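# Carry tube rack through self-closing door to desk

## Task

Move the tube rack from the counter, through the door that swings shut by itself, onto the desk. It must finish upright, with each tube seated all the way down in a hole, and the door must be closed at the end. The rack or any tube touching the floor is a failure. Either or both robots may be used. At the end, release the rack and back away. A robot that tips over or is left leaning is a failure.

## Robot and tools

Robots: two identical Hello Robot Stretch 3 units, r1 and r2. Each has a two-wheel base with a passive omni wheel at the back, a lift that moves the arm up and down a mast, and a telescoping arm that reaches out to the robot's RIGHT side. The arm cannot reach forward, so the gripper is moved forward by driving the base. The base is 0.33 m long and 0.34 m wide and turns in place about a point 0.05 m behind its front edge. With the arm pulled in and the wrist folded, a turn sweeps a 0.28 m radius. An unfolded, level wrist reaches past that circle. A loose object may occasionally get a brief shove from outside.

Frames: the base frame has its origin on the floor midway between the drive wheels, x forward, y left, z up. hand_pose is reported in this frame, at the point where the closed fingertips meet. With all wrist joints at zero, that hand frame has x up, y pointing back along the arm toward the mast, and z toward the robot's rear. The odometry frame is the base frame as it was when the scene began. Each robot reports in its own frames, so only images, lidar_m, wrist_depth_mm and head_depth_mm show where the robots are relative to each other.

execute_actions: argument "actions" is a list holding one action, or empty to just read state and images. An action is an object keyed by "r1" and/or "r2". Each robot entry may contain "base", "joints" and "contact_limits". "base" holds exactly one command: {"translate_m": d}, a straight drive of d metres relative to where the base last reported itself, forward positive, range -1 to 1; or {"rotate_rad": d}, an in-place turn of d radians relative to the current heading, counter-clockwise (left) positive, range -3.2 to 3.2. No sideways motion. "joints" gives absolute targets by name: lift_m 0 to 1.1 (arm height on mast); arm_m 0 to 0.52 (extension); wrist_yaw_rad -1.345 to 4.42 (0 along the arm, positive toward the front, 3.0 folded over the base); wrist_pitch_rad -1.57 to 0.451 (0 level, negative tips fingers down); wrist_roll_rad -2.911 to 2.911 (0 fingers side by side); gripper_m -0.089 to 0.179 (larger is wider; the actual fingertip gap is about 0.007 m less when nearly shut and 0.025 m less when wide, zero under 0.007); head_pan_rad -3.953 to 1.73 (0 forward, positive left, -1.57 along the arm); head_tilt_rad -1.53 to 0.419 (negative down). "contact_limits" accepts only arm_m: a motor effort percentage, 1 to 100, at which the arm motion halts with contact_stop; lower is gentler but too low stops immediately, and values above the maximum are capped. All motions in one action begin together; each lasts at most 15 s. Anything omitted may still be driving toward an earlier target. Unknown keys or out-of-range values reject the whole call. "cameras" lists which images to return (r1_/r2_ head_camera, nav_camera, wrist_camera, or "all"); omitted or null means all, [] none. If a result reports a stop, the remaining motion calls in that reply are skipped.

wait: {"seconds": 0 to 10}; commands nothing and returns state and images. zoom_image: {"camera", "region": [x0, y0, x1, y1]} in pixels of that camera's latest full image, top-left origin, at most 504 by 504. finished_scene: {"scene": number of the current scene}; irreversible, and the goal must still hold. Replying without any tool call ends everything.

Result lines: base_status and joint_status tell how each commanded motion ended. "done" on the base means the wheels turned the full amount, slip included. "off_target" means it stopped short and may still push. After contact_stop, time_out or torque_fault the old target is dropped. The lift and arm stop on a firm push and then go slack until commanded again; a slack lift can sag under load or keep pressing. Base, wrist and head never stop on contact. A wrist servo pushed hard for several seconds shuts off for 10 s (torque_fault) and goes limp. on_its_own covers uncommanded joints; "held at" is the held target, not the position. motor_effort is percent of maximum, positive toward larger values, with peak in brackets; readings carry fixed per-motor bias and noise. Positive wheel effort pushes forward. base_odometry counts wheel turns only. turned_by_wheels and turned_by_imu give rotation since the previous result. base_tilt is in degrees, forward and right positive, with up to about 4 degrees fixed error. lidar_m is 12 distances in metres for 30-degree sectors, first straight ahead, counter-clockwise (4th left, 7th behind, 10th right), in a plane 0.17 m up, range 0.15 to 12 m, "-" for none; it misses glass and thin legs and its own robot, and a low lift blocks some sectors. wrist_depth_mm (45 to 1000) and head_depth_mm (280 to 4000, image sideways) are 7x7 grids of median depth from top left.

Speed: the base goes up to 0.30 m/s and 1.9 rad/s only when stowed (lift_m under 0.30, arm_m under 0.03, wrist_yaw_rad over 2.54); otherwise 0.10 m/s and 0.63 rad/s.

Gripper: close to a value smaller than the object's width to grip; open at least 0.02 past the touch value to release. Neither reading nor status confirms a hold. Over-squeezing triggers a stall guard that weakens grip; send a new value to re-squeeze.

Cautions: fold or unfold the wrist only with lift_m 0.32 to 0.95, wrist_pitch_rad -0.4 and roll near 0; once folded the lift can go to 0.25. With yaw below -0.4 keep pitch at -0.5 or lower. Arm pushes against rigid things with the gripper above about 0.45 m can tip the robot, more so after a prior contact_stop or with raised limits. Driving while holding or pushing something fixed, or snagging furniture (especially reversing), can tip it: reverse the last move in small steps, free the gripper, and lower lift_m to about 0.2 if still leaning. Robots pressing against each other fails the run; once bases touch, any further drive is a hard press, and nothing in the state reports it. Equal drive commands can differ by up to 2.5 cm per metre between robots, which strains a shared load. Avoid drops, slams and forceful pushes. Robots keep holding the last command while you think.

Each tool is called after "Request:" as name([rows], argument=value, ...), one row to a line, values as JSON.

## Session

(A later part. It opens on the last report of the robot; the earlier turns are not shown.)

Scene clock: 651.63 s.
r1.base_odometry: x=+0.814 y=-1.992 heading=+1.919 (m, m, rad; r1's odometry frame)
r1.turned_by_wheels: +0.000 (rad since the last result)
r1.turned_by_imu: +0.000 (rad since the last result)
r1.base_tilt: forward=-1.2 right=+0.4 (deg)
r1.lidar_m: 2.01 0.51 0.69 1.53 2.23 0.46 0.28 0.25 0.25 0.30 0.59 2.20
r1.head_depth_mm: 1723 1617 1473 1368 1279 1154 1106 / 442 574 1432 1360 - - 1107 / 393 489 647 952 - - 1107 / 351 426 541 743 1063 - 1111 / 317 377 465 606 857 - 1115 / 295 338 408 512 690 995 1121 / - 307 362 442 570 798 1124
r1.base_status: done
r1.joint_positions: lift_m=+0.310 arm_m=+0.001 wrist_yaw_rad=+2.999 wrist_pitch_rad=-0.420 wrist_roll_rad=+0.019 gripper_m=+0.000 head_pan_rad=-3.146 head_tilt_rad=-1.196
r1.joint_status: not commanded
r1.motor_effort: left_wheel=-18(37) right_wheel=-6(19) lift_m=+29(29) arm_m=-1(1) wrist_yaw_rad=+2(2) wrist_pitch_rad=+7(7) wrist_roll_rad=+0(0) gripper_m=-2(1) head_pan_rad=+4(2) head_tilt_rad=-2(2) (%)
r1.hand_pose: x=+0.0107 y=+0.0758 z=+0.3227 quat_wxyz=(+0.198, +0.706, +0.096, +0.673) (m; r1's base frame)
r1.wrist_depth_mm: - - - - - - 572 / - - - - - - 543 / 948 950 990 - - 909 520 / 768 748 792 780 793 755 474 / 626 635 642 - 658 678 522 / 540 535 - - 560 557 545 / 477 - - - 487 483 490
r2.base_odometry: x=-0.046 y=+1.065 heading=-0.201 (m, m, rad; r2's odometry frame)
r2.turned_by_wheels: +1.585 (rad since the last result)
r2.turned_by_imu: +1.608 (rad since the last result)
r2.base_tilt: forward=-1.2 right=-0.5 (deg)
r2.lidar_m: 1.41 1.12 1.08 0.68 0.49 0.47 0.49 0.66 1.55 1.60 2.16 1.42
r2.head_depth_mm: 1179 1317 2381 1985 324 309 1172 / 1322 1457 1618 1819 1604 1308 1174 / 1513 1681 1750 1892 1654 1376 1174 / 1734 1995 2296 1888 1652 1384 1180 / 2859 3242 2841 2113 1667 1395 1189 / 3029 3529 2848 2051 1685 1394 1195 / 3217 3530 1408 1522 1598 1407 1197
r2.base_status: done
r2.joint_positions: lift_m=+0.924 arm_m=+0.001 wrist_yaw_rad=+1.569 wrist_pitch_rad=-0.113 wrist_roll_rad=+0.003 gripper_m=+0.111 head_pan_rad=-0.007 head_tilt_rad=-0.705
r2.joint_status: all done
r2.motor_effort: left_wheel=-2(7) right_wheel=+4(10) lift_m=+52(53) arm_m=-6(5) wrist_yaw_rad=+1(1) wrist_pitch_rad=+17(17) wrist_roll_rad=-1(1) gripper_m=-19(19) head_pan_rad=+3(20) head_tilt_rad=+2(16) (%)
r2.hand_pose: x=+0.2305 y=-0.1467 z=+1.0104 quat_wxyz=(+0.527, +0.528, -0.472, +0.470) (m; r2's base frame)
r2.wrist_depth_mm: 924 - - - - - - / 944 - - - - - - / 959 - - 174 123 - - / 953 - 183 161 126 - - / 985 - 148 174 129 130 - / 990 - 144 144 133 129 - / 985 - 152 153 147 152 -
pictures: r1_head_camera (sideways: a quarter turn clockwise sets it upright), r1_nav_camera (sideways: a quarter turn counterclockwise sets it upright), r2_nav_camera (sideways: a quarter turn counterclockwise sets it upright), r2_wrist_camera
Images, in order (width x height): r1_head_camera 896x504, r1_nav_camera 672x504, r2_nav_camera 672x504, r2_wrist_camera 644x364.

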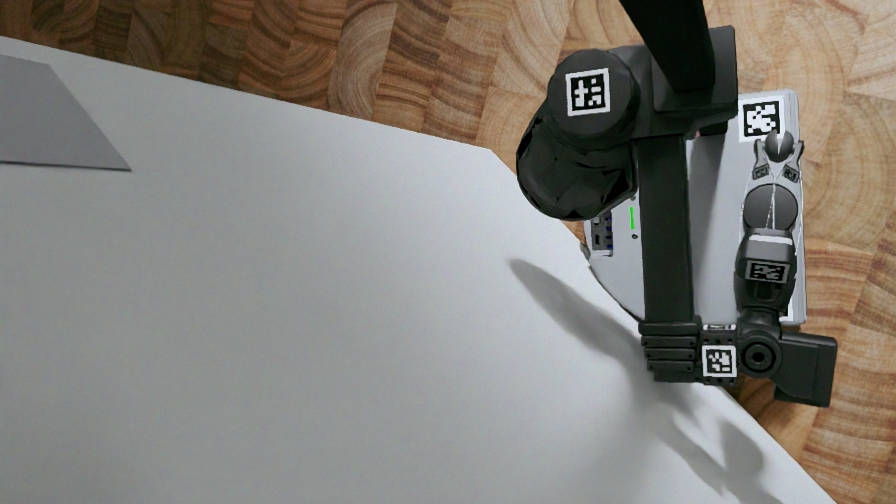

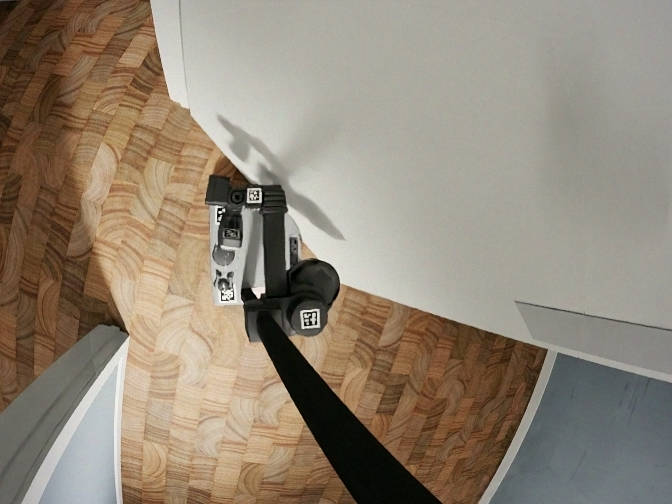

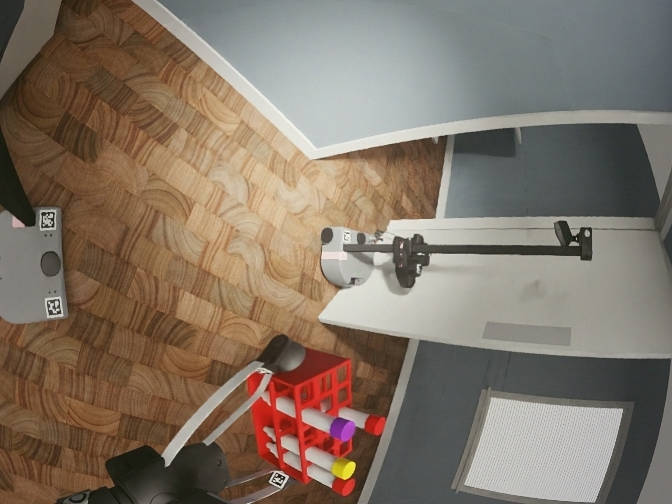

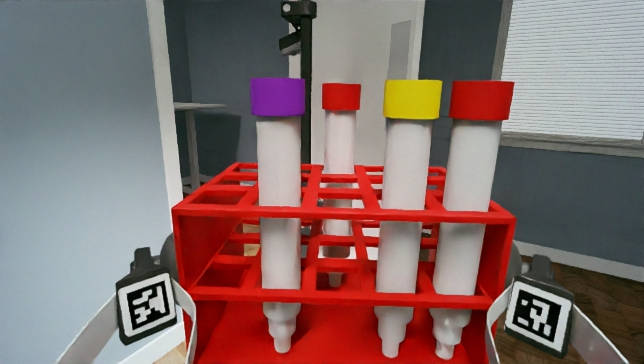

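Request:
execute_actions([
  {"r1": {"base": {"rotate_rad": 0.36}}, "r2": {"base": {"translate_m": 0.07}}},
], cameras=[])

Request:
execute_actions([
  {"r1": {"base": {"translate_m": -0.24}}, "r2": {"base": {"translate_m": 0.24}}},
], cameras=["r1_nav_camera", "r2_nav_camera"])

Scene clock: 680.90 s.
r1.base_odometry: x=+0.814 y=-1.992 heading=+2.278 (m, m, rad; r1's odometry frame)
r1.turned_by_wheels: +0.359 (rad since the last result)
r1.turned_by_imu: +0.360 (rad since the last result)
r1.base_tilt: forward=-1.1 right=+0.5 (deg)
r1.lidar_m: 0.51 0.51 1.56 1.46 2.34 0.34 0.27 0.27 0.29 0.44 2.20 2.01
r1.head_depth_mm: 355 454 627 1064 1279 1160 1109 / 334 420 563 854 - - 1108 / 315 390 512 741 - - 1107 / 302 365 469 655 962 - 1112 / 295 343 433 588 892 - 1116 / 287 322 402 532 788 1193 1130 / - 307 375 485 687 1181 1137
r1.base_status: done
r1.joint_positions: lift_m=+0.310 arm_m=+0.001 wrist_yaw_rad=+2.999 wrist_pitch_rad=-0.420 wrist_roll_rad=+0.019 gripper_m=+0.000 head_pan_rad=-3.146 head_tilt_rad=-1.196
r1.joint_status: not commanded
r1.on_its_own: left_wheel is at rest, and its effort (-28) is outside its rest range (-18 to +18)
r1.motor_effort: left_wheel=-28(38) right_wheel=-1(6) lift_m=+30(30) arm_m=+0(1) wrist_yaw_rad=+2(2) wrist_pitch_rad=+7(7) wrist_roll_rad=+0(0) gripper_m=-2(1) head_pan_rad=+3(2) head_tilt_rad=-2(1) (%)
r1.hand_pose: x=+0.0107 y=+0.0758 z=+0.3227 quat_wxyz=(+0.198, +0.706, +0.096, +0.673) (m; r1's base frame)
r1.wrist_depth_mm: - - - - - - - / - - - - - - - / 954 917 - - - - - / 757 750 790 777 822 815 842 / 627 629 648 - 655 664 664 / 533 540 - - 571 567 558 / 480 - - - 481 485 485
r2.base_odometry: x=+0.023 y=+1.051 heading=-0.201 (m, m, rad; r2's odometry frame)
r2.turned_by_wheels: +0.000 (rad since the last result)
r2.turned_by_imu: -0.001 (rad since the last result)
r2.base_tilt: forward=-1.1 right=-0.5 (deg)
r2.lidar_m: 1.37 1.08 1.04 0.77 0.55 0.53 0.55 0.74 1.58 1.63 2.21 1.38
r2.head_depth_mm: 1166 1273 1464 1916 324 309 1169 / 1301 1429 1587 1790 1603 1312 1176 / 1383 1551 1619 1820 1649 1383 1181 / 1694 1926 2143 1896 1673 1376 1183 / 2769 3143 2827 2117 1673 1388 1186 / 2966 3394 2875 2122 1688 1395 1195 / 3203 3607 1376 1464 1559 1407 1195
r2.base_status: done
r2.joint_positions: lift_m=+0.924 arm_m=+0.001 wrist_yaw_rad=+1.569 wrist_pitch_rad=-0.113 wrist_roll_rad=+0.003 gripper_m=+0.111 head_pan_rad=-0.007 head_tilt_rad=-0.704
r2.joint_status: not commanded
r2.motor_effort: left_wheel=-2(4) right_wheel=+3(9) lift_m=+53(53) arm_m=-6(5) wrist_yaw_rad=+1(1) wrist_pitch_rad=+17(17) wrist_roll_rad=-1(1) gripper_m=-19(19) head_pan_rad=+2(3) head_tilt_rad=+1(2) (%)
r2.hand_pose: x=+0.2305 y=-0.1467 z=+1.0104 quat_wxyz=(+0.527, +0.528, -0.472, +0.470) (m; r2's base frame)
r2.wrist_depth_mm: 907 - - - - - - / 909 - - - - - - / 955 - - 173 120 - - / 955 - 183 161 126 - - / 982 - 147 174 129 129 - / 972 - 145 144 133 129 - / 983 - 152 153 148 151 -
pictures: none
No camera images: the call's "cameras" was empty. Leave "cameras" out to get every camera's image.

Scene clock: 684.27 s.
r1.base_odometry: x=+0.970 y=-2.174 heading=+2.278 (m, m, rad; r1's odometry frame)
r1.turned_by_wheels: +0.000 (rad since the last result)
r1.turned_by_imu: +0.000 (rad since the last result)
r1.base_tilt: forward=-1.2 right=+0.6 (deg)
r1.lidar_m: 0.75 0.84 1.29 2.21 2.16 2.14 0.29 0.25 0.25 0.29 0.52 2.21
r1.head_depth_mm: 1782 1613 1470 1361 1276 1157 1101 / 471 1558 1474 1373 - - 1100 / 406 508 675 1005 - - 1110 / 361 438 555 760 1095 - 1111 / 324 385 473 614 864 - 1119 / 299 343 411 512 681 959 1123 / - 309 364 441 561 770 1119
r1.base_status: done
r1.joint_positions: lift_m=+0.310 arm_m=+0.001 wrist_yaw_rad=+2.999 wrist_pitch_rad=-0.420 wrist_roll_rad=+0.019 gripper_m=+0.000 head_pan_rad=-3.146 head_tilt_rad=-1.196
r1.joint_status: not commanded
r1.motor_effort: left_wheel=-13(31) right_wheel=-4(17) lift_m=+30(30) arm_m=-1(0) wrist_yaw_rad=+2(2) wrist_pitch_rad=+7(7) wrist_roll_rad=+0(0) gripper_m=-2(1) head_pan_rad=+3(4) head_tilt_rad=-1(1) (%)
r1.hand_pose: x=+0.0107 y=+0.0758 z=+0.3227 quat_wxyz=(+0.198, +0.706, +0.096, +0.673) (m; r1's base frame)
r1.wrist_depth_mm: - - - - - - - / - - - - - - - / 973 941 971 992 - - - / 757 752 752 779 784 817 814 / 638 642 641 - 656 652 674 / 540 542 - - 563 555 567 / 485 - - - 486 487 491
r2.base_odometry: x=+0.258 y=+1.003 heading=-0.201 (m, m, rad; r2's odometry frame)
r2.turned_by_wheels: +0.000 (rad since the last result)
r2.turned_by_imu: +0.000 (rad since the last result)
r2.base_tilt: forward=-1.1 right=-0.6 (deg)
r2.lidar_m: 1.20 0.96 0.93 0.95 0.77 0.74 0.77 1.03 1.70 1.76 2.38 1.21
r2.head_depth_mm: 1197 1336 1492 1705 325 309 1168 / 1327 1472 1569 1624 1586 1311 1168 / 1410 1571 1759 1940 1624 1375 1177 / 1519 1712 1974 2089 1666 1386 1185 / 2536 2883 2824 2118 1676 1394 1191 / 2720 3115 2868 2121 1689 1393 1195 / 2898 3416 2900 1979 1410 1401 1200
r2.base_status: done
r2.joint_positions: lift_m=+0.924 arm_m=+0.001 wrist_yaw_rad=+1.569 wrist_pitch_rad=-0.113 wrist_roll_rad=+0.003 gripper_m=+0.111 head_pan_rad=-0.007 head_tilt_rad=-0.704
r2.joint_status: not commanded
r2.motor_effort: left_wheel=-3(5) right_wheel=+3(9) lift_m=+53(53) arm_m=-5(5) wrist_yaw_rad=+1(1) wrist_pitch_rad=+17(17) wrist_roll_rad=-1(1) gripper_m=-19(19) head_pan_rad=+2(2) head_tilt_rad=+1(1) (%)
r2.hand_pose: x=+0.2305 y=-0.1467 z=+1.0104 quat_wxyz=(+0.527, +0.528, -0.472, +0.470) (m; r2's base frame)
r2.wrist_depth_mm: 793 - - - - - - / 809 - - - - - - / 830 - - 174 122 - - / 859 - 183 161 125 - - / 876 - 147 175 129 129 - / 893 - 144 144 133 129 - / 893 - 152 153 147 152 -
pictures: r1_nav_camera (sideways: a quarter turn counterclockwise sets it upright), r2_nav_camera (sideways: a quarter turn counterclockwise sets it upright)
Images, in order (width x height): r1_nav_camera 672x504, r2_nav_camera 672x504.

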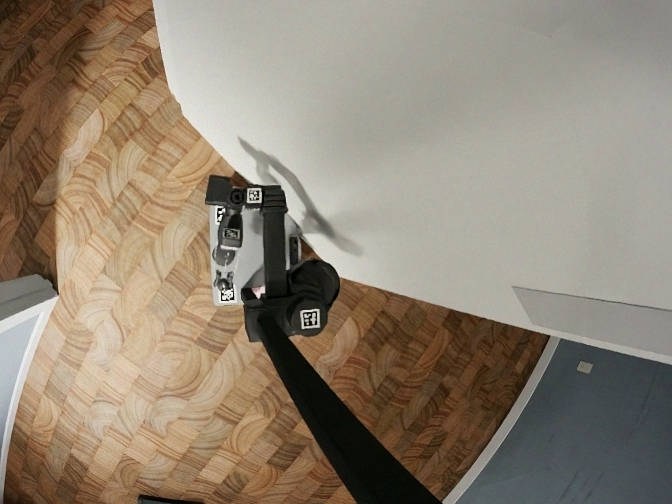

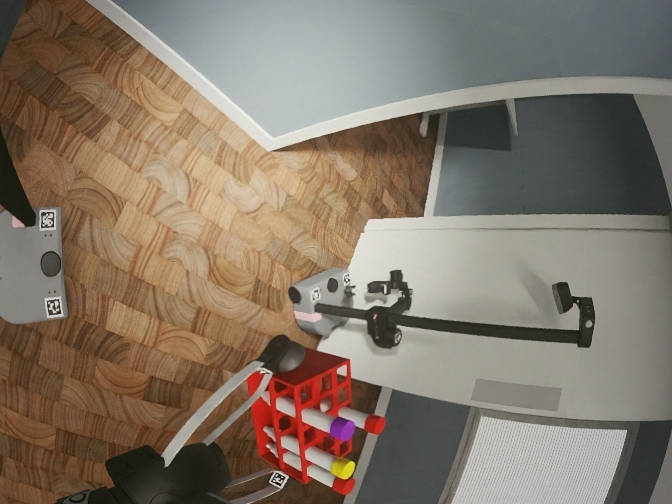

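Request:
execute_actions([
  {"r1": {"base": {"rotate_rad": 0.36}}, "r2": {"base": {"translate_m": 0.06}}},
], cameras=[])

Request:
execute_actions([
  {"r1": {"base": {"translate_m": -0.16}}, "r2": {"base": {"translate_m": 0.16}}},
], cameras=["r1_nav_camera", "r2_nav_camera"])

Scene clock: 693.53 s.
r1.base_odometry: x=+0.970 y=-2.174 heading=+2.638 (m, m, rad; r1's odometry frame)
r1.turned_by_wheels: +0.360 (rad since the last result)
r1.turned_by_imu: +0.361 (rad since the last result)
r1.base_tilt: forward=-1.2 right=+0.5 (deg)
r1.lidar_m: 0.75 1.33 1.22 2.21 2.16 0.35 0.27 0.27 0.28 0.41 2.21 0.81
r1.head_depth_mm: 367 472 656 1336 1271 1155 1106 / 343 432 581 894 - - 1103 / 321 398 522 759 - - 1108 / 303 370 474 662 965 - 1117 / 296 345 434 588 888 - 1113 / 288 323 401 526 770 1184 1123 / - 304 372 478 669 1115 1139
r1.base_status: done
r1.joint_positions: lift_m=+0.310 arm_m=+0.001 wrist_yaw_rad=+2.999 wrist_pitch_rad=-0.420 wrist_roll_rad=+0.019 gripper_m=+0.000 head_pan_rad=-3.146 head_tilt_rad=-1.196
r1.joint_status: not commanded
r1.on_its_own: left_wheel is at rest, and its effort (-20) is outside its rest range (-18 to +18)
r1.motor_effort: left_wheel=-20(30) right_wheel=-1(5) lift_m=+30(29) arm_m=+0(1) wrist_yaw_rad=+2(2) wrist_pitch_rad=+7(7) wrist_roll_rad=+0(0) gripper_m=-2(2) head_pan_rad=+4(3) head_tilt_rad=-2(1) (%)
r1.hand_pose: x=+0.0107 y=+0.0758 z=+0.3227 quat_wxyz=(+0.198, +0.706, +0.096, +0.673) (m; r1's base frame)
r1.wrist_depth_mm: - - - - - - - / - - - - - - - / 954 938 988 988 - - - / 762 762 786 792 789 796 841 / 634 639 651 - 644 683 655 / 536 536 - - 551 567 569 / 481 - - - 475 483 490
r2.base_odometry: x=+0.317 y=+0.991 heading=-0.201 (m, m, rad; r2's odometry frame)
r2.turned_by_wheels: +0.000 (rad since the last result)
r2.turned_by_imu: -0.001 (rad since the last result)
r2.base_tilt: forward=-1.2 right=-0.6 (deg)
r2.lidar_m: 1.23 0.94 0.90 0.92 0.82 0.79 0.82 1.11 1.73 1.79 2.42 1.19
r2.head_depth_mm: 1185 1304 1373 1679 324 308 1172 / 1283 1433 1562 1627 1560 1305 1174 / 1368 1530 1695 1885 1649 1383 1178 / 1464 1656 1920 2044 1668 1381 1180 / 2466 2872 2822 2096 1673 1387 1189 / 2622 3036 2882 2124 1686 1395 1195 / 2788 3302 2910 2132 1371 1369 1201
r2.base_status: done
r2.joint_positions: lift_m=+0.924 arm_m=+0.001 wrist_yaw_rad=+1.569 wrist_pitch_rad=-0.113 wrist_roll_rad=+0.003 gripper_m=+0.111 head_pan_rad=-0.007 head_tilt_rad=-0.704
r2.joint_status: not commanded
r2.motor_effort: left_wheel=-3(4) right_wheel=+3(10) lift_m=+53(53) arm_m=-5(5) wrist_yaw_rad=+0(1) wrist_pitch_rad=+17(17) wrist_roll_rad=-1(1) gripper_m=-19(19) head_pan_rad=+3(2) head_tilt_rad=+1(1) (%)
r2.hand_pose: x=+0.2305 y=-0.1467 z=+1.0104 quat_wxyz=(+0.527, +0.528, -0.472, +0.470) (m; r2's base frame)
r2.wrist_depth_mm: 784 - - - - - - / 790 - - - - - - / 801 - - 174 123 - - / 832 - 183 161 126 - - / 843 - 147 174 130 130 - / 854 970 144 144 133 129 - / 855 - 152 153 147 152 -
pictures: none
No camera images: the call's "cameras" was empty. Leave "cameras" out to get every camera's image.

Scene clock: 696.10 s.
r1.base_odometry: x=+1.110 y=-2.252 heading=+2.638 (m, m, rad; r1's odometry frame)
r1.turned_by_wheels: +0.000 (rad since the last result)
r1.turned_by_imu: +0.000 (rad since the last result)
r1.base_tilt: forward=-1.2 right=+0.5 (deg)
r1.lidar_m: 0.90 1.18 2.21 2.13 2.08 0.44 0.28 0.26 0.26 0.32 2.32 2.80
r1.head_depth_mm: 1549 1598 1470 1367 1278 1156 1113 / 422 544 805 1359 - - 1105 / 379 471 623 919 - - 1113 / 342 415 529 726 1031 - 1117 / 310 371 459 603 857 - 1120 / 293 335 405 514 697 1037 1124 / - 306 363 448 582 832 1131
r1.base_status: done
r1.joint_positions: lift_m=+0.310 arm_m=+0.001 wrist_yaw_rad=+2.999 wrist_pitch_rad=-0.420 wrist_roll_rad=+0.019 gripper_m=+0.000 head_pan_rad=-3.146 head_tilt_rad=-1.196
r1.joint_status: not commanded
r1.motor_effort: left_wheel=-10(23) right_wheel=-2(12) lift_m=+30(29) arm_m=-1(1) wrist_yaw_rad=+2(2) wrist_pitch_rad=+7(7) wrist_roll_rad=+0(0) gripper_m=-1(1) head_pan_rad=+4(3) head_tilt_rad=-2(2) (%)
r1.hand_pose: x=+0.0107 y=+0.0758 z=+0.3227 quat_wxyz=(+0.198, +0.706, +0.096, +0.673) (m; r1's base frame)
r1.wrist_depth_mm: - - - - - - - / - - - - - - 994 / 943 968 972 - - - - / 780 775 777 790 792 806 822 / 627 627 643 - 666 672 666 / 543 535 - - 558 559 568 / 481 - - - 483 486 493
r2.base_odometry: x=+0.473 y=+0.959 heading=-0.201 (m, m, rad; r2's odometry frame)
r2.turned_by_wheels: +0.000 (rad since the last result)
r2.turned_by_imu: +0.000 (rad since the last result)
r2.base_tilt: forward=-1.2 right=-0.7 (deg)
r2.lidar_m: 1.48 0.85 0.82 0.84 0.97 0.93 0.96 1.30 1.80 1.87 2.33 1.17
r2.head_depth_mm: 1196 1333 1467 1627 325 309 1170 / 1233 1377 1517 1679 1583 1309 1172 / 1281 1442 1626 1884 1659 1374 1180 / 1335 1506 1730 1949 1660 1384 1188 / 2309 2660 2822 2116 1683 1388 1188 / 2490 2892 2879 2117 1686 1399 1197 / 2677 3080 2870 2144 1695 1323 1196
r2.base_status: done
r2.joint_positions: lift_m=+0.924 arm_m=+0.001 wrist_yaw_rad=+1.569 wrist_pitch_rad=-0.113 wrist_roll_rad=+0.003 gripper_m=+0.111 head_pan_rad=-0.007 head_tilt_rad=-0.704
r2.joint_status: not commanded
r2.motor_effort: left_wheel=-3(2) right_wheel=+3(10) lift_m=+53(53) arm_m=-5(5) wrist_yaw_rad=+1(0) wrist_pitch_rad=+17(17) wrist_roll_rad=-1(1) gripper_m=-19(20) head_pan_rad=+3(3) head_tilt_rad=+2(2) (%)
r2.hand_pose: x=+0.2305 y=-0.1467 z=+1.0104 quat_wxyz=(+0.527, +0.528, -0.472, +0.470) (m; r2's base frame)
r2.wrist_depth_mm: - - - - - - - / 724 - - - - - - / 746 - - 174 123 - - / 751 - 183 161 126 - - / 774 - 147 175 129 130 - / 786 - 145 144 133 129 - / 784 - 152 153 147 152 -
pictures: r1_nav_camera (sideways: a quarter turn counterclockwise sets it upright), r2_nav_camera (sideways: a quarter turn counterclockwise sets it upright)
Images, in order (width x height): r1_nav_camera 672x504, r2_nav_camera 672x504.

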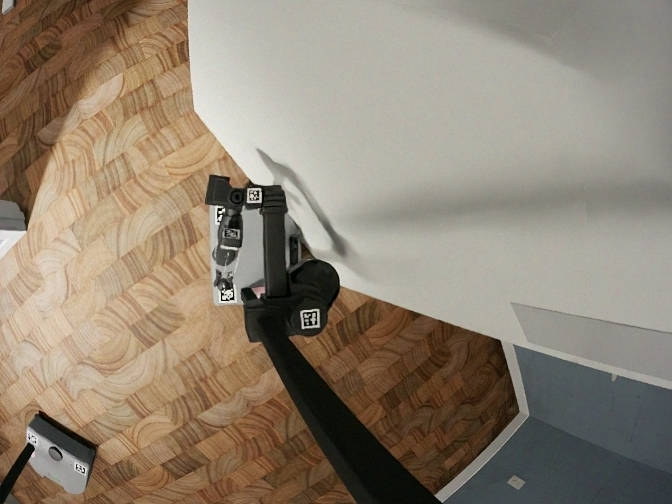

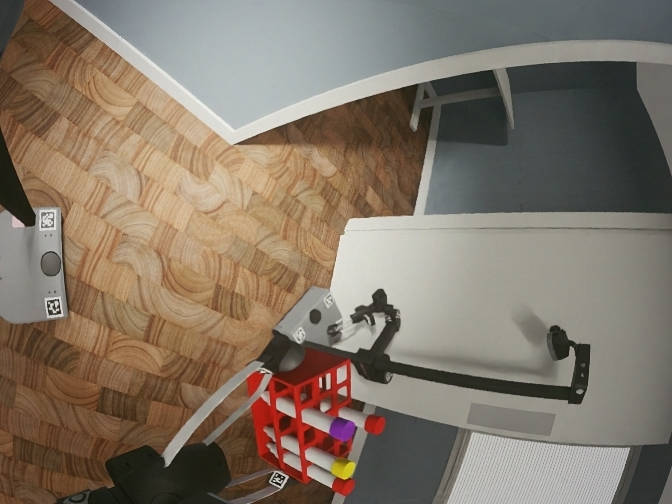

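Request:
execute_actions([
  {"r1": {"base": {"translate_m": -0.07}}, "r2": {"base": {"translate_m": 0.15}}},
], cameras=[])

Scene clock: 707.97 s.
r1.base_odometry: x=+1.166 y=-2.283 heading=+2.602 (m, m, rad; r1's odometry frame)
r1.turned_by_wheels: -0.036 (rad since the last result)
r1.turned_by_imu: +0.095 (rad since the last result)
r1.base_tilt: forward=-1.2 right=+0.4 (deg)
r1.lidar_m: 0.92 1.03 2.27 2.07 2.05 0.40 0.28 0.26 0.27 0.35 2.36 0.93
r1.head_depth_mm: 422 601 1472 1367 1282 1159 1108 / 381 487 668 1335 - - 1106 / 350 434 571 835 - - 1109 / 321 392 500 691 1003 - 1113 / 301 356 444 589 852 - 1113 / 290 327 400 513 715 1137 1116 / - 304 363 454 607 913 1142
r1.base_status: translate_m time_out (by the wheels' count: -0.0637 of -0.0700)
r1.joint_positions: lift_m=+0.310 arm_m=+0.001 wrist_yaw_rad=+2.999 wrist_pitch_rad=-0.418 wrist_roll_rad=+0.019 gripper_m=+0.000 head_pan_rad=-3.143 head_tilt_rad=-1.194
r1.joint_status: not commanded
r1.motor_effort: left_wheel=-7(100) right_wheel=-4(68) lift_m=+33(33) arm_m=+0(1) wrist_yaw_rad=+1(2) wrist_pitch_rad=+7(7) wrist_roll_rad=+0(0) gripper_m=-1(2) head_pan_rad=+3(4) head_tilt_rad=-3(3) (%)
r1.hand_pose: x=+0.0106 y=+0.0759 z=+0.3229 quat_wxyz=(+0.197, +0.707, +0.096, +0.673) (m; r1's base frame)
r1.wrist_depth_mm: - - - - - - - / - - - - - - - / 957 957 987 - - - 887 / 779 779 791 788 813 815 826 / 634 637 648 - 656 657 677 / 536 532 - - 567 564 580 / 479 - - - 481 482 491
r2.base_odometry: x=+0.620 y=+0.929 heading=-0.201 (m, m, rad; r2's odometry frame)
r2.turned_by_wheels: +0.000 (rad since the last result)
r2.turned_by_imu: -0.001 (rad since the last result)
r2.base_tilt: forward=-1.0 right=-0.6 (deg)
r2.lidar_m: 1.34 0.78 0.74 0.77 1.04 1.06 1.10 1.48 1.88 1.94 2.18 1.04
r2.head_depth_mm: 1072 1201 1352 1429 325 309 1172 / 1110 1244 1408 1556 1537 1312 1175 / 1153 1290 1470 1708 1653 1373 1183 / 1202 1358 1568 1845 1666 1382 1184 / 2144 2468 2713 2115 1678 1389 1189 / 2335 2680 2893 2134 1682 1392 1193 / 2507 2880 2843 2135 1680 1406 1202
r2.base_status: done
r2.joint_positions: lift_m=+0.924 arm_m=+0.001 wrist_yaw_rad=+1.569 wrist_pitch_rad=-0.113 wrist_roll_rad=+0.003 gripper_m=+0.111 head_pan_rad=-0.007 head_tilt_rad=-0.704
r2.joint_status: not commanded
r2.motor_effort: left_wheel=-3(4) right_wheel=+3(7) lift_m=+53(53) arm_m=-5(5) wrist_yaw_rad=+1(0) wrist_pitch_rad=+17(17) wrist_roll_rad=-1(1) gripper_m=-19(19) head_pan_rad=+2(3) head_tilt_rad=+1(2) (%)
r2.hand_pose: x=+0.2305 y=-0.1467 z=+1.0104 quat_wxyz=(+0.527, +0.528, -0.472, +0.470) (m; r2's base frame)
r2.wrist_depth_mm: - - - - - 983 - / - - - - - 997 - / - - - 174 123 - - / - - 183 161 126 - - / - - 147 175 129 129 - / - - 144 144 133 129 - / 723 - 152 153 147 152 -
pictures: none
No camera images: the call's "cameras" was empty. Leave "cameras" out to get every camera's image.

Request:
execute_actions([
  {"r2": {"base": {"translate_m": 0.55}, "joints": {"lift_m": 0.83, "head_tilt_rad": -1.0}}, "r1": {"joints": {"head_pan_rad": -0.6, "head_tilt_rad": -0.9}}},
], cameras=["r1_nav_camera", "r2_nav_camera", "r2_wrist_camera"])

Scene clock: 740.83 s.
r1.base_odometry: x=+1.166 y=-2.283 heading=+2.602 (m, m, rad; r1's odometry frame)
r1.turned_by_wheels: +0.000 (rad since the last result)
r1.turned_by_imu: +0.000 (rad since the last result)
r1.base_tilt: forward=-1.3 right=+0.5 (deg)
r1.lidar_m: 0.55 0.56 2.27 2.07 2.04 0.40 0.28 0.26 0.27 0.35 2.35 0.92
r1.head_depth_mm: 2510 2305 1918 1640 1434 1261 1131 / 2699 2356 1943 1648 1432 1268 1137 / 2784 2417 1993 1661 1448 1274 1142 / 2911 2430 2005 1686 1459 1288 1149 / 3030 2484 2008 1700 1460 1298 1160 / 3138 2415 1151 1322 1474 1312 1164 / 845 919 1079 1431 1433 1158 1074
r1.base_status: not commanded
r1.joint_positions: lift_m=+0.310 arm_m=+0.001 wrist_yaw_rad=+2.999 wrist_pitch_rad=-0.418 wrist_roll_rad=+0.019 gripper_m=+0.000 head_pan_rad=-0.607 head_tilt_rad=-0.902
r1.joint_status: all done
r1.motor_effort: left_wheel=-7(7) right_wheel=-4(4) lift_m=+33(33) arm_m=-1(1) wrist_yaw_rad=+1(1) wrist_pitch_rad=+7(7) wrist_roll_rad=+0(0) gripper_m=-2(2) head_pan_rad=+5(61) head_tilt_rad=+1(24) (%)
r1.hand_pose: x=+0.0106 y=+0.0759 z=+0.3229 quat_wxyz=(+0.197, +0.707, +0.096, +0.673) (m; r1's base frame)
r1.wrist_depth_mm: - - - - - - - / - - - - - - - / 961 931 993 - - - - / 757 771 791 775 779 812 834 / 630 637 642 - 659 668 599 / 529 535 - - 567 564 528 / 470 - - - 477 479 481
r2.base_odometry: x=+1.159 y=+0.819 heading=-0.202 (m, m, rad; r2's odometry frame)
r2.turned_by_wheels: +0.000 (rad since the last result)
r2.turned_by_imu: -0.001 (rad since the last result)
r2.base_tilt: forward=-1.2 right=-0.5 (deg)
r2.lidar_m: 0.82 2.27 0.53 0.48 0.67 1.55 1.60 2.15 2.15 2.23 0.62 0.55
r2.head_depth_mm: 697 813 972 941 395 1191 1090 / 722 847 1025 1218 417 1212 1096 / 747 878 1078 1382 1375 1217 1099 / 783 930 1167 1492 1382 1226 1103 / 867 1130 1809 1585 1388 1233 1110 / 1968 2202 1866 1596 1395 1240 1117 / 2114 2261 1887 1609 1405 1243 1120
r2.base_status: done
r2.joint_positions: lift_m=+0.830 arm_m=+0.001 wrist_yaw_rad=+1.569 wrist_pitch_rad=-0.112 wrist_roll_rad=+0.003 gripper_m=+0.111 head_pan_rad=-0.007 head_tilt_rad=-0.987
r2.joint_status: all done
r2.motor_effort: left_wheel=-3(3) right_wheel=+4(7) lift_m=+25(50) arm_m=-5(5) wrist_yaw_rad=+1(1) wrist_pitch_rad=+17(17) wrist_roll_rad=-1(1) gripper_m=-19(19) head_pan_rad=+2(2) head_tilt_rad=-5(23) (%)
r2.hand_pose: x=+0.2306 y=-0.1467 z=+0.9166 quat_wxyz=(+0.527, +0.527, -0.472, +0.470) (m; r2's base frame)
r2.wrist_depth_mm: - - 854 698 626 577 530 / - - 881 699 636 574 543 / - - - 173 123 578 566 / - - 183 161 125 621 573 / - - 147 174 129 129 599 / - - 145 144 133 129 613 / - - 152 154 147 152 614
pictures: r1_nav_camera (sideways: a quarter turn counterclockwise sets it upright), r2_nav_camera (sideways: a quarter turn counterclockwise sets it upright), r2_wrist_camera
Images, in order (width x height): r1_nav_camera 672x504, r2_nav_camera 672x504, r2_wrist_camera 644x364.

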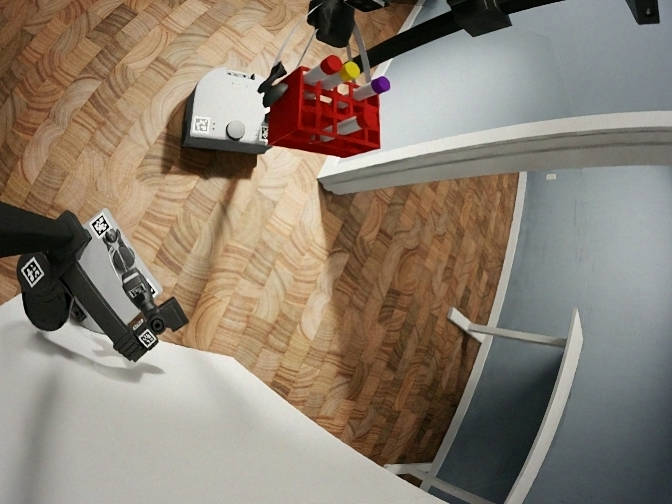

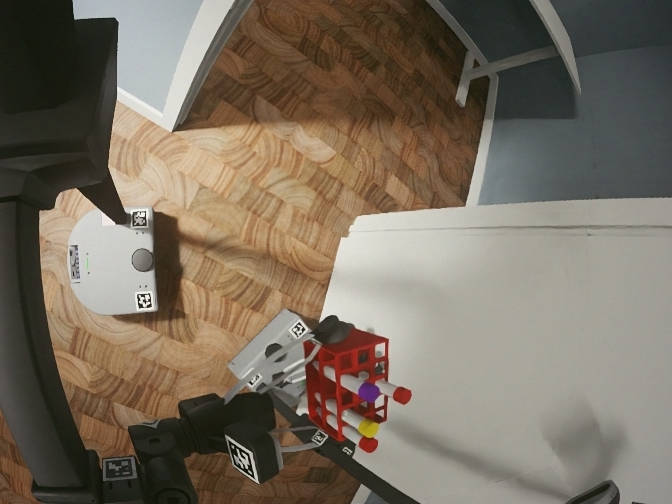

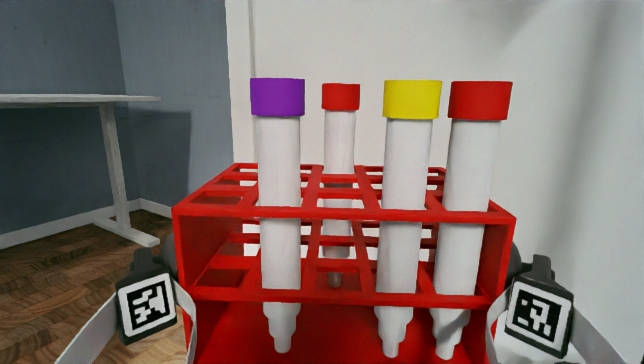

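Request:
execute_actions([
  {"r2": {"base": {"rotate_rad": 0.68}}},
], cameras=["r2_nav_camera"])

Scene clock: 772.07 s.
r1.base_odometry: x=+1.166 y=-2.283 heading=+2.602 (m, m, rad; r1's odometry frame)
r1.turned_by_wheels: +0.000 (rad since the last result)
r1.turned_by_imu: +0.000 (rad since the last result)
r1.base_tilt: forward=-1.2 right=+0.5 (deg)
r1.lidar_m: 0.56 0.56 2.28 2.07 2.04 0.40 0.28 0.26 0.27 0.35 2.35 0.93
r1.head_depth_mm: 2510 2292 1947 1638 1432 1263 1142 / 2655 2380 1949 1659 1439 1270 1140 / 2777 2381 1972 1667 1454 1282 1148 / 2936 2431 1991 1679 1460 1288 1148 / 3049 2483 2014 1682 1460 1290 1157 / 3113 2414 1140 500 1474 1303 1143 / 842 921 524 470 1492 1288 1036
r1.base_status: not commanded
r1.joint_positions: lift_m=+0.310 arm_m=+0.001 wrist_yaw_rad=+2.999 wrist_pitch_rad=-0.418 wrist_roll_rad=+0.019 gripper_m=+0.000 head_pan_rad=-0.607 head_tilt_rad=-0.902
r1.joint_status: not commanded
r1.motor_effort: left_wheel=-7(8) right_wheel=-4(4) lift_m=+33(33) arm_m=-1(0) wrist_yaw_rad=+2(1) wrist_pitch_rad=+7(7) wrist_roll_rad=+0(0) gripper_m=-2(1) head_pan_rad=+4(5) head_tilt_rad=+1(0) (%)
r1.hand_pose: x=+0.0106 y=+0.0759 z=+0.3229 quat_wxyz=(+0.197, +0.707, +0.096, +0.673) (m; r1's base frame)
r1.wrist_depth_mm: - - - - - - - / - - - - - - - / 954 941 - - - - - / 761 755 788 813 801 812 553 / 632 630 645 - 657 665 466 / 539 536 - - 560 566 472 / 475 - - - 482 485 467
r2.base_odometry: x=+1.159 y=+0.819 heading=+0.478 (m, m, rad; r2's odometry frame)
r2.turned_by_wheels: +0.680 (rad since the last result)
r2.turned_by_imu: +0.689 (rad since the last result)
r2.base_tilt: forward=-1.2 right=-0.6 (deg)
r2.lidar_m: 2.50 0.48 0.52 0.80 1.60 1.68 2.16 2.15 2.03 0.55 0.82 0.84
r2.head_depth_mm: 2324 2150 1800 1516 395 1209 1087 / 2606 2168 1818 1562 417 1215 1097 / 2565 2184 1837 1569 1372 1224 1097 / 2584 2229 1850 1574 1381 1231 1103 / 2524 2229 1860 1583 1388 1232 1109 / 2430 2261 1857 1592 1401 1205 1117 / 2336 2212 1887 1609 866 1163 1121
r2.base_status: done
r2.joint_positions: lift_m=+0.830 arm_m=+0.001 wrist_yaw_rad=+1.569 wrist_pitch_rad=-0.112 wrist_roll_rad=+0.003 gripper_m=+0.111 head_pan_rad=-0.007 head_tilt_rad=-0.987
r2.joint_status: not commanded
r2.motor_effort: left_wheel=-2(7) right_wheel=+4(9) lift_m=+25(25) arm_m=-5(5) wrist_yaw_rad=+0(1) wrist_pitch_rad=+17(16) wrist_roll_rad=-1(1) gripper_m=-19(19) head_pan_rad=+2(2) head_tilt_rad=-5(6) (%)
r2.hand_pose: x=+0.2306 y=-0.1467 z=+0.9166 quat_wxyz=(+0.527, +0.527, -0.472, +0.470) (m; r2's base frame)
r2.wrist_depth_mm: - - - - - - 520 / - - - - - 659 529 / - - - 174 122 599 535 / - - 178 161 126 627 545 / - - 147 175 129 129 552 / - - 144 144 133 129 554 / - - 152 159 148 152 537
pictures: r2_nav_camera (sideways: a quarter turn counterclockwise sets it upright)
Images, in order (width x height): r2_nav_camera 672x504.

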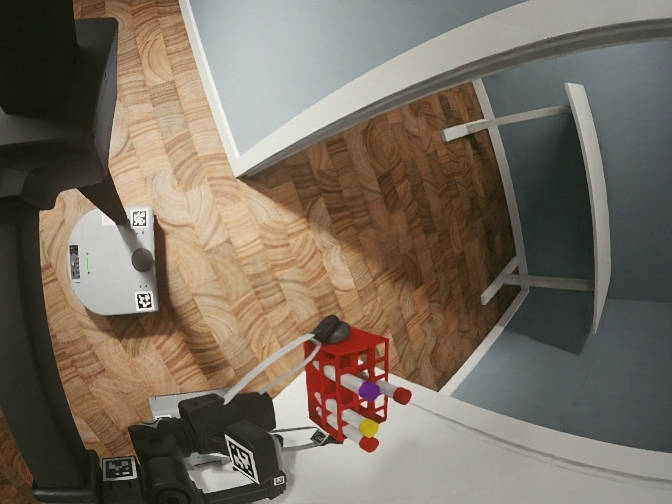

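Request:
execute_actions([
  {"r2": {"base": {"translate_m": 0.95}, "joints": {"lift_m": 0.98, "head_tilt_rad": -0.6}}},
], cameras=["r2_nav_camera", "r2_head_camera", "r2_wrist_camera", "r1_nav_camera"])

Scene clock: 796.10 s.
r1.base_odometry: x=+1.166 y=-2.283 heading=+2.602 (m, m, rad; r1's odometry frame)
r1.turned_by_wheels: +0.000 (rad since the last result)
r1.turned_by_imu: +0.000 (rad since the last result)
r1.base_tilt: forward=-1.2 right=+0.6 (deg)
r1.lidar_m: 0.92 2.12 2.27 2.06 2.05 0.40 0.28 0.26 0.27 0.35 0.99 0.93
r1.head_depth_mm: 2532 2315 1958 1645 1405 1266 1131 / 2496 2167 1856 1449 1355 1279 1140 / 2807 2420 1969 1462 1415 1271 1143 / 2867 2413 1982 1681 1464 1291 1148 / 3045 2485 2008 1687 1474 1290 1158 / 3097 2405 1157 1330 1477 1307 1171 / 845 920 1079 1444 1496 1311 1171
r1.base_status: not commanded
r1.joint_positions: lift_m=+0.310 arm_m=+0.001 wrist_yaw_rad=+2.999 wrist_pitch_rad=-0.418 wrist_roll_rad=+0.019 gripper_m=+0.000 head_pan_rad=-0.607 head_tilt_rad=-0.902
r1.joint_status: not commanded
r1.motor_effort: left_wheel=-8(7) right_wheel=-4(4) lift_m=+33(33) arm_m=+0(1) wrist_yaw_rad=+1(1) wrist_pitch_rad=+7(7) wrist_roll_rad=+0(0) gripper_m=-2(2) head_pan_rad=+4(5) head_tilt_rad=+0(1) (%)
r1.hand_pose: x=+0.0106 y=+0.0759 z=+0.3229 quat_wxyz=(+0.197, +0.707, +0.096, +0.673) (m; r1's base frame)
r1.wrist_depth_mm: - - - - - - - / - - - - - - - / 954 955 983 - - - - / 754 776 787 796 821 806 841 / 630 631 629 - 664 659 670 / 534 540 - - 556 570 582 / 480 - - - 484 490 492
r2.base_odometry: x=+2.003 y=+1.256 heading=+0.478 (m, m, rad; r2's odometry frame)
r2.turned_by_wheels: +0.000 (rad since the last result)
r2.turned_by_imu: -0.002 (rad since the last result)
r2.base_tilt: forward=-1.0 right=-0.5 (deg)
r2.lidar_m: 1.56 1.33 1.90 2.53 0.73 0.56 3.06 0.98 0.54 0.52 1.26 1.37
r2.head_depth_mm: 1701 1700 1923 2070 302 - 1200 / 1713 1602 1651 2175 1817 1428 1230 / 1634 1636 2043 2219 1819 1468 1232 / 1581 1665 1929 2153 1839 1477 1236 / 1512 1603 1149 2078 1833 1484 1243 / 1462 1548 1160 1970 1850 1499 1249 / 1410 1504 1092 1892 1863 1497 1253
r2.base_status: done
r2.joint_positions: lift_m=+0.979 arm_m=+0.001 wrist_yaw_rad=+1.569 wrist_pitch_rad=-0.112 wrist_roll_rad=+0.003 gripper_m=+0.111 head_pan_rad=-0.007 head_tilt_rad=-0.606
r2.joint_status: all done
r2.motor_effort: left_wheel=-3(4) right_wheel=+4(9) lift_m=+54(57) arm_m=-5(5) wrist_yaw_rad=+0(1) wrist_pitch_rad=+17(17) wrist_roll_rad=-1(1) gripper_m=-19(18) head_pan_rad=+2(3) head_tilt_rad=+2(25) (%)
r2.hand_pose: x=+0.2306 y=-0.1467 z=+1.0657 quat_wxyz=(+0.527, +0.527, -0.472, +0.470) (m; r2's base frame)
r2.wrist_depth_mm: - - - - - - 955 / - - - - - - 980 / - - - 174 122 - 976 / - - 183 161 125 - 988 / - - 147 175 129 129 - / - - 145 144 132 129 - / - - 152 153 148 152 960
pictures: r1_nav_camera (sideways: a quarter turn counterclockwise sets it upright), r2_head_camera (sideways: a quarter turn clockwise sets it upright), r2_nav_camera (sideways: a quarter turn counterclockwise sets it upright), r2_wrist_camera
Images, in order (width x height): r1_nav_camera 672x504, r2_head_camera 896x504, r2_nav_camera 672x504, r2_wrist_camera 644x364.

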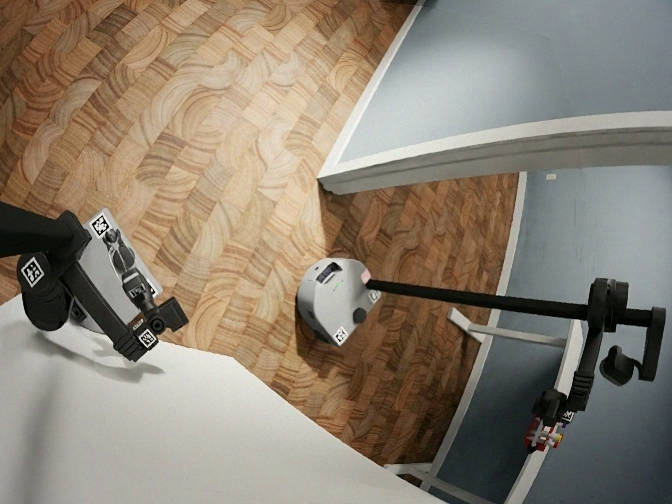

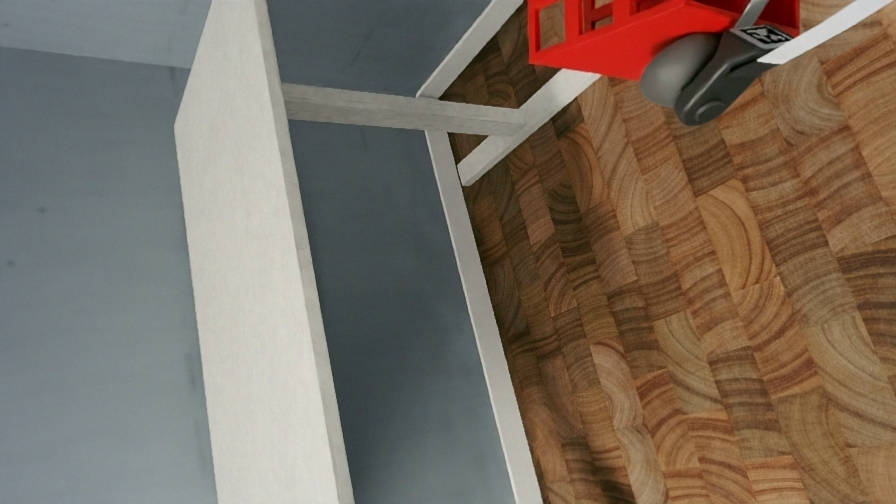

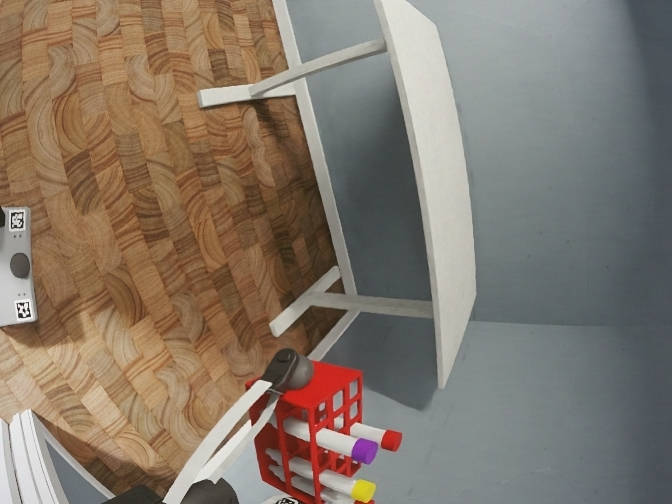

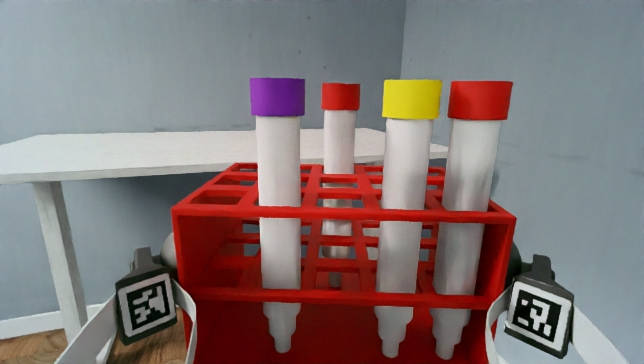

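Request:
execute_actions([
  {"r1": {"base": {"translate_m": 0.3}, "joints": {"head_pan_rad": -3.14, "head_tilt_rad": -1.2}}, "r2": {"base": {"translate_m": 0.3}}},
], cameras=["r1_nav_camera"])

Scene clock: 825.23 s.
r1.base_odometry: x=+0.908 y=-2.128 heading=+2.602 (m, m, rad; r1's odometry frame)
r1.turned_by_wheels: +0.000 (rad since the last result)
r1.turned_by_imu: +0.000 (rad since the last result)
r1.base_tilt: forward=-1.1 right=+0.4 (deg)
r1.lidar_m: 0.73 1.85 1.98 2.19 2.17 0.30 0.28 0.28 0.35 0.77 1.11 0.64
r1.head_depth_mm: 301 362 477 692 1235 1159 1103 / 297 355 464 666 909 - 1102 / 294 348 451 641 - - 1106 / 293 341 440 618 943 - 1113 / 290 334 430 597 979 - 1108 / 288 328 418 577 931 1231 1125 / - 322 408 559 880 1216 1143
r1.base_status: done
r1.joint_positions: lift_m=+0.310 arm_m=+0.001 wrist_yaw_rad=+2.999 wrist_pitch_rad=-0.418 wrist_roll_rad=+0.019 gripper_m=+0.000 head_pan_rad=-3.133 head_tilt_rad=-1.186
r1.joint_status: all done
r1.on_its_own: left_wheel is at rest, and its effort (-20) is outside its rest range (-18 to +18)
r1.motor_effort: left_wheel=-20(22) right_wheel=-5(5) lift_m=+33(33) arm_m=-1(1) wrist_yaw_rad=+1(1) wrist_pitch_rad=+7(7) wrist_roll_rad=+0(0) gripper_m=-2(1) head_pan_rad=-4(58) head_tilt_rad=-7(26) (%)
r1.hand_pose: x=+0.0106 y=+0.0759 z=+0.3229 quat_wxyz=(+0.197, +0.707, +0.096, +0.673) (m; r1's base frame)
r1.wrist_depth_mm: - - - - - - - / - - - - - - - / 977 941 995 - - - - / 764 774 784 782 807 794 822 / 619 632 643 - 668 660 674 / 448 543 - - 563 559 565 / 425 - - - 477 489 488
r2.base_odometry: x=+2.269 y=+1.394 heading=+0.478 (m, m, rad; r2's odometry frame)
r2.turned_by_wheels: +0.000 (rad since the last result)
r2.turned_by_imu: -0.001 (rad since the last result)
r2.base_tilt: forward=-1.2 right=-0.6 (deg)
r2.lidar_m: 1.27 1.11 1.10 2.46 1.44 0.81 1.12 0.73 0.64 0.95 1.15 1.25
r2.head_depth_mm: 1478 1568 1003 1881 302 - 1191 / 1423 1508 954 1885 1680 1425 1231 / 1364 1454 904 1923 1831 1473 1237 / 1315 1402 916 1830 1830 1482 1234 / 1264 1372 924 1721 1842 1478 1238 / 1222 1320 937 1649 1787 1496 1254 / 1180 1285 945 749 1738 1507 1259
r2.base_status: done
r2.joint_positions: lift_m=+0.979 arm_m=+0.001 wrist_yaw_rad=+1.569 wrist_pitch_rad=-0.112 wrist_roll_rad=+0.003 gripper_m=+0.111 head_pan_rad=-0.007 head_tilt_rad=-0.606
r2.joint_status: not commanded
r2.motor_effort: left_wheel=-3(3) right_wheel=+3(9) lift_m=+54(53) arm_m=-5(5) wrist_yaw_rad=+1(1) wrist_pitch_rad=+16(17) wrist_roll_rad=-1(1) gripper_m=-19(19) head_pan_rad=+3(3) head_tilt_rad=+2(2) (%)
r2.hand_pose: x=+0.2306 y=-0.1467 z=+1.0657 quat_wxyz=(+0.527, +0.527, -0.472, +0.470) (m; r2's base frame)
r2.wrist_depth_mm: - - - - - - 851 / - - - - - - 863 / - - - 174 123 999 884 / 709 715 184 161 126 - 877 / - - 147 175 129 129 914 / - - 144 144 133 129 883 / - - 152 153 148 152 864
pictures: r1_nav_camera (sideways: a quarter turn counterclockwise sets it upright)
Images, in order (width x height): r1_nav_camera 672x504.

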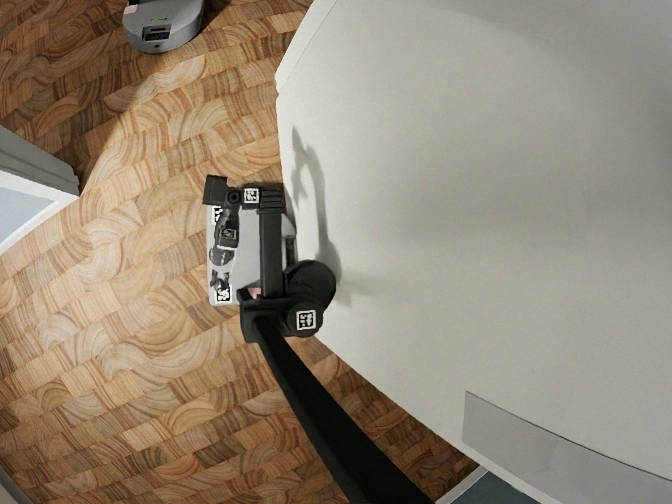

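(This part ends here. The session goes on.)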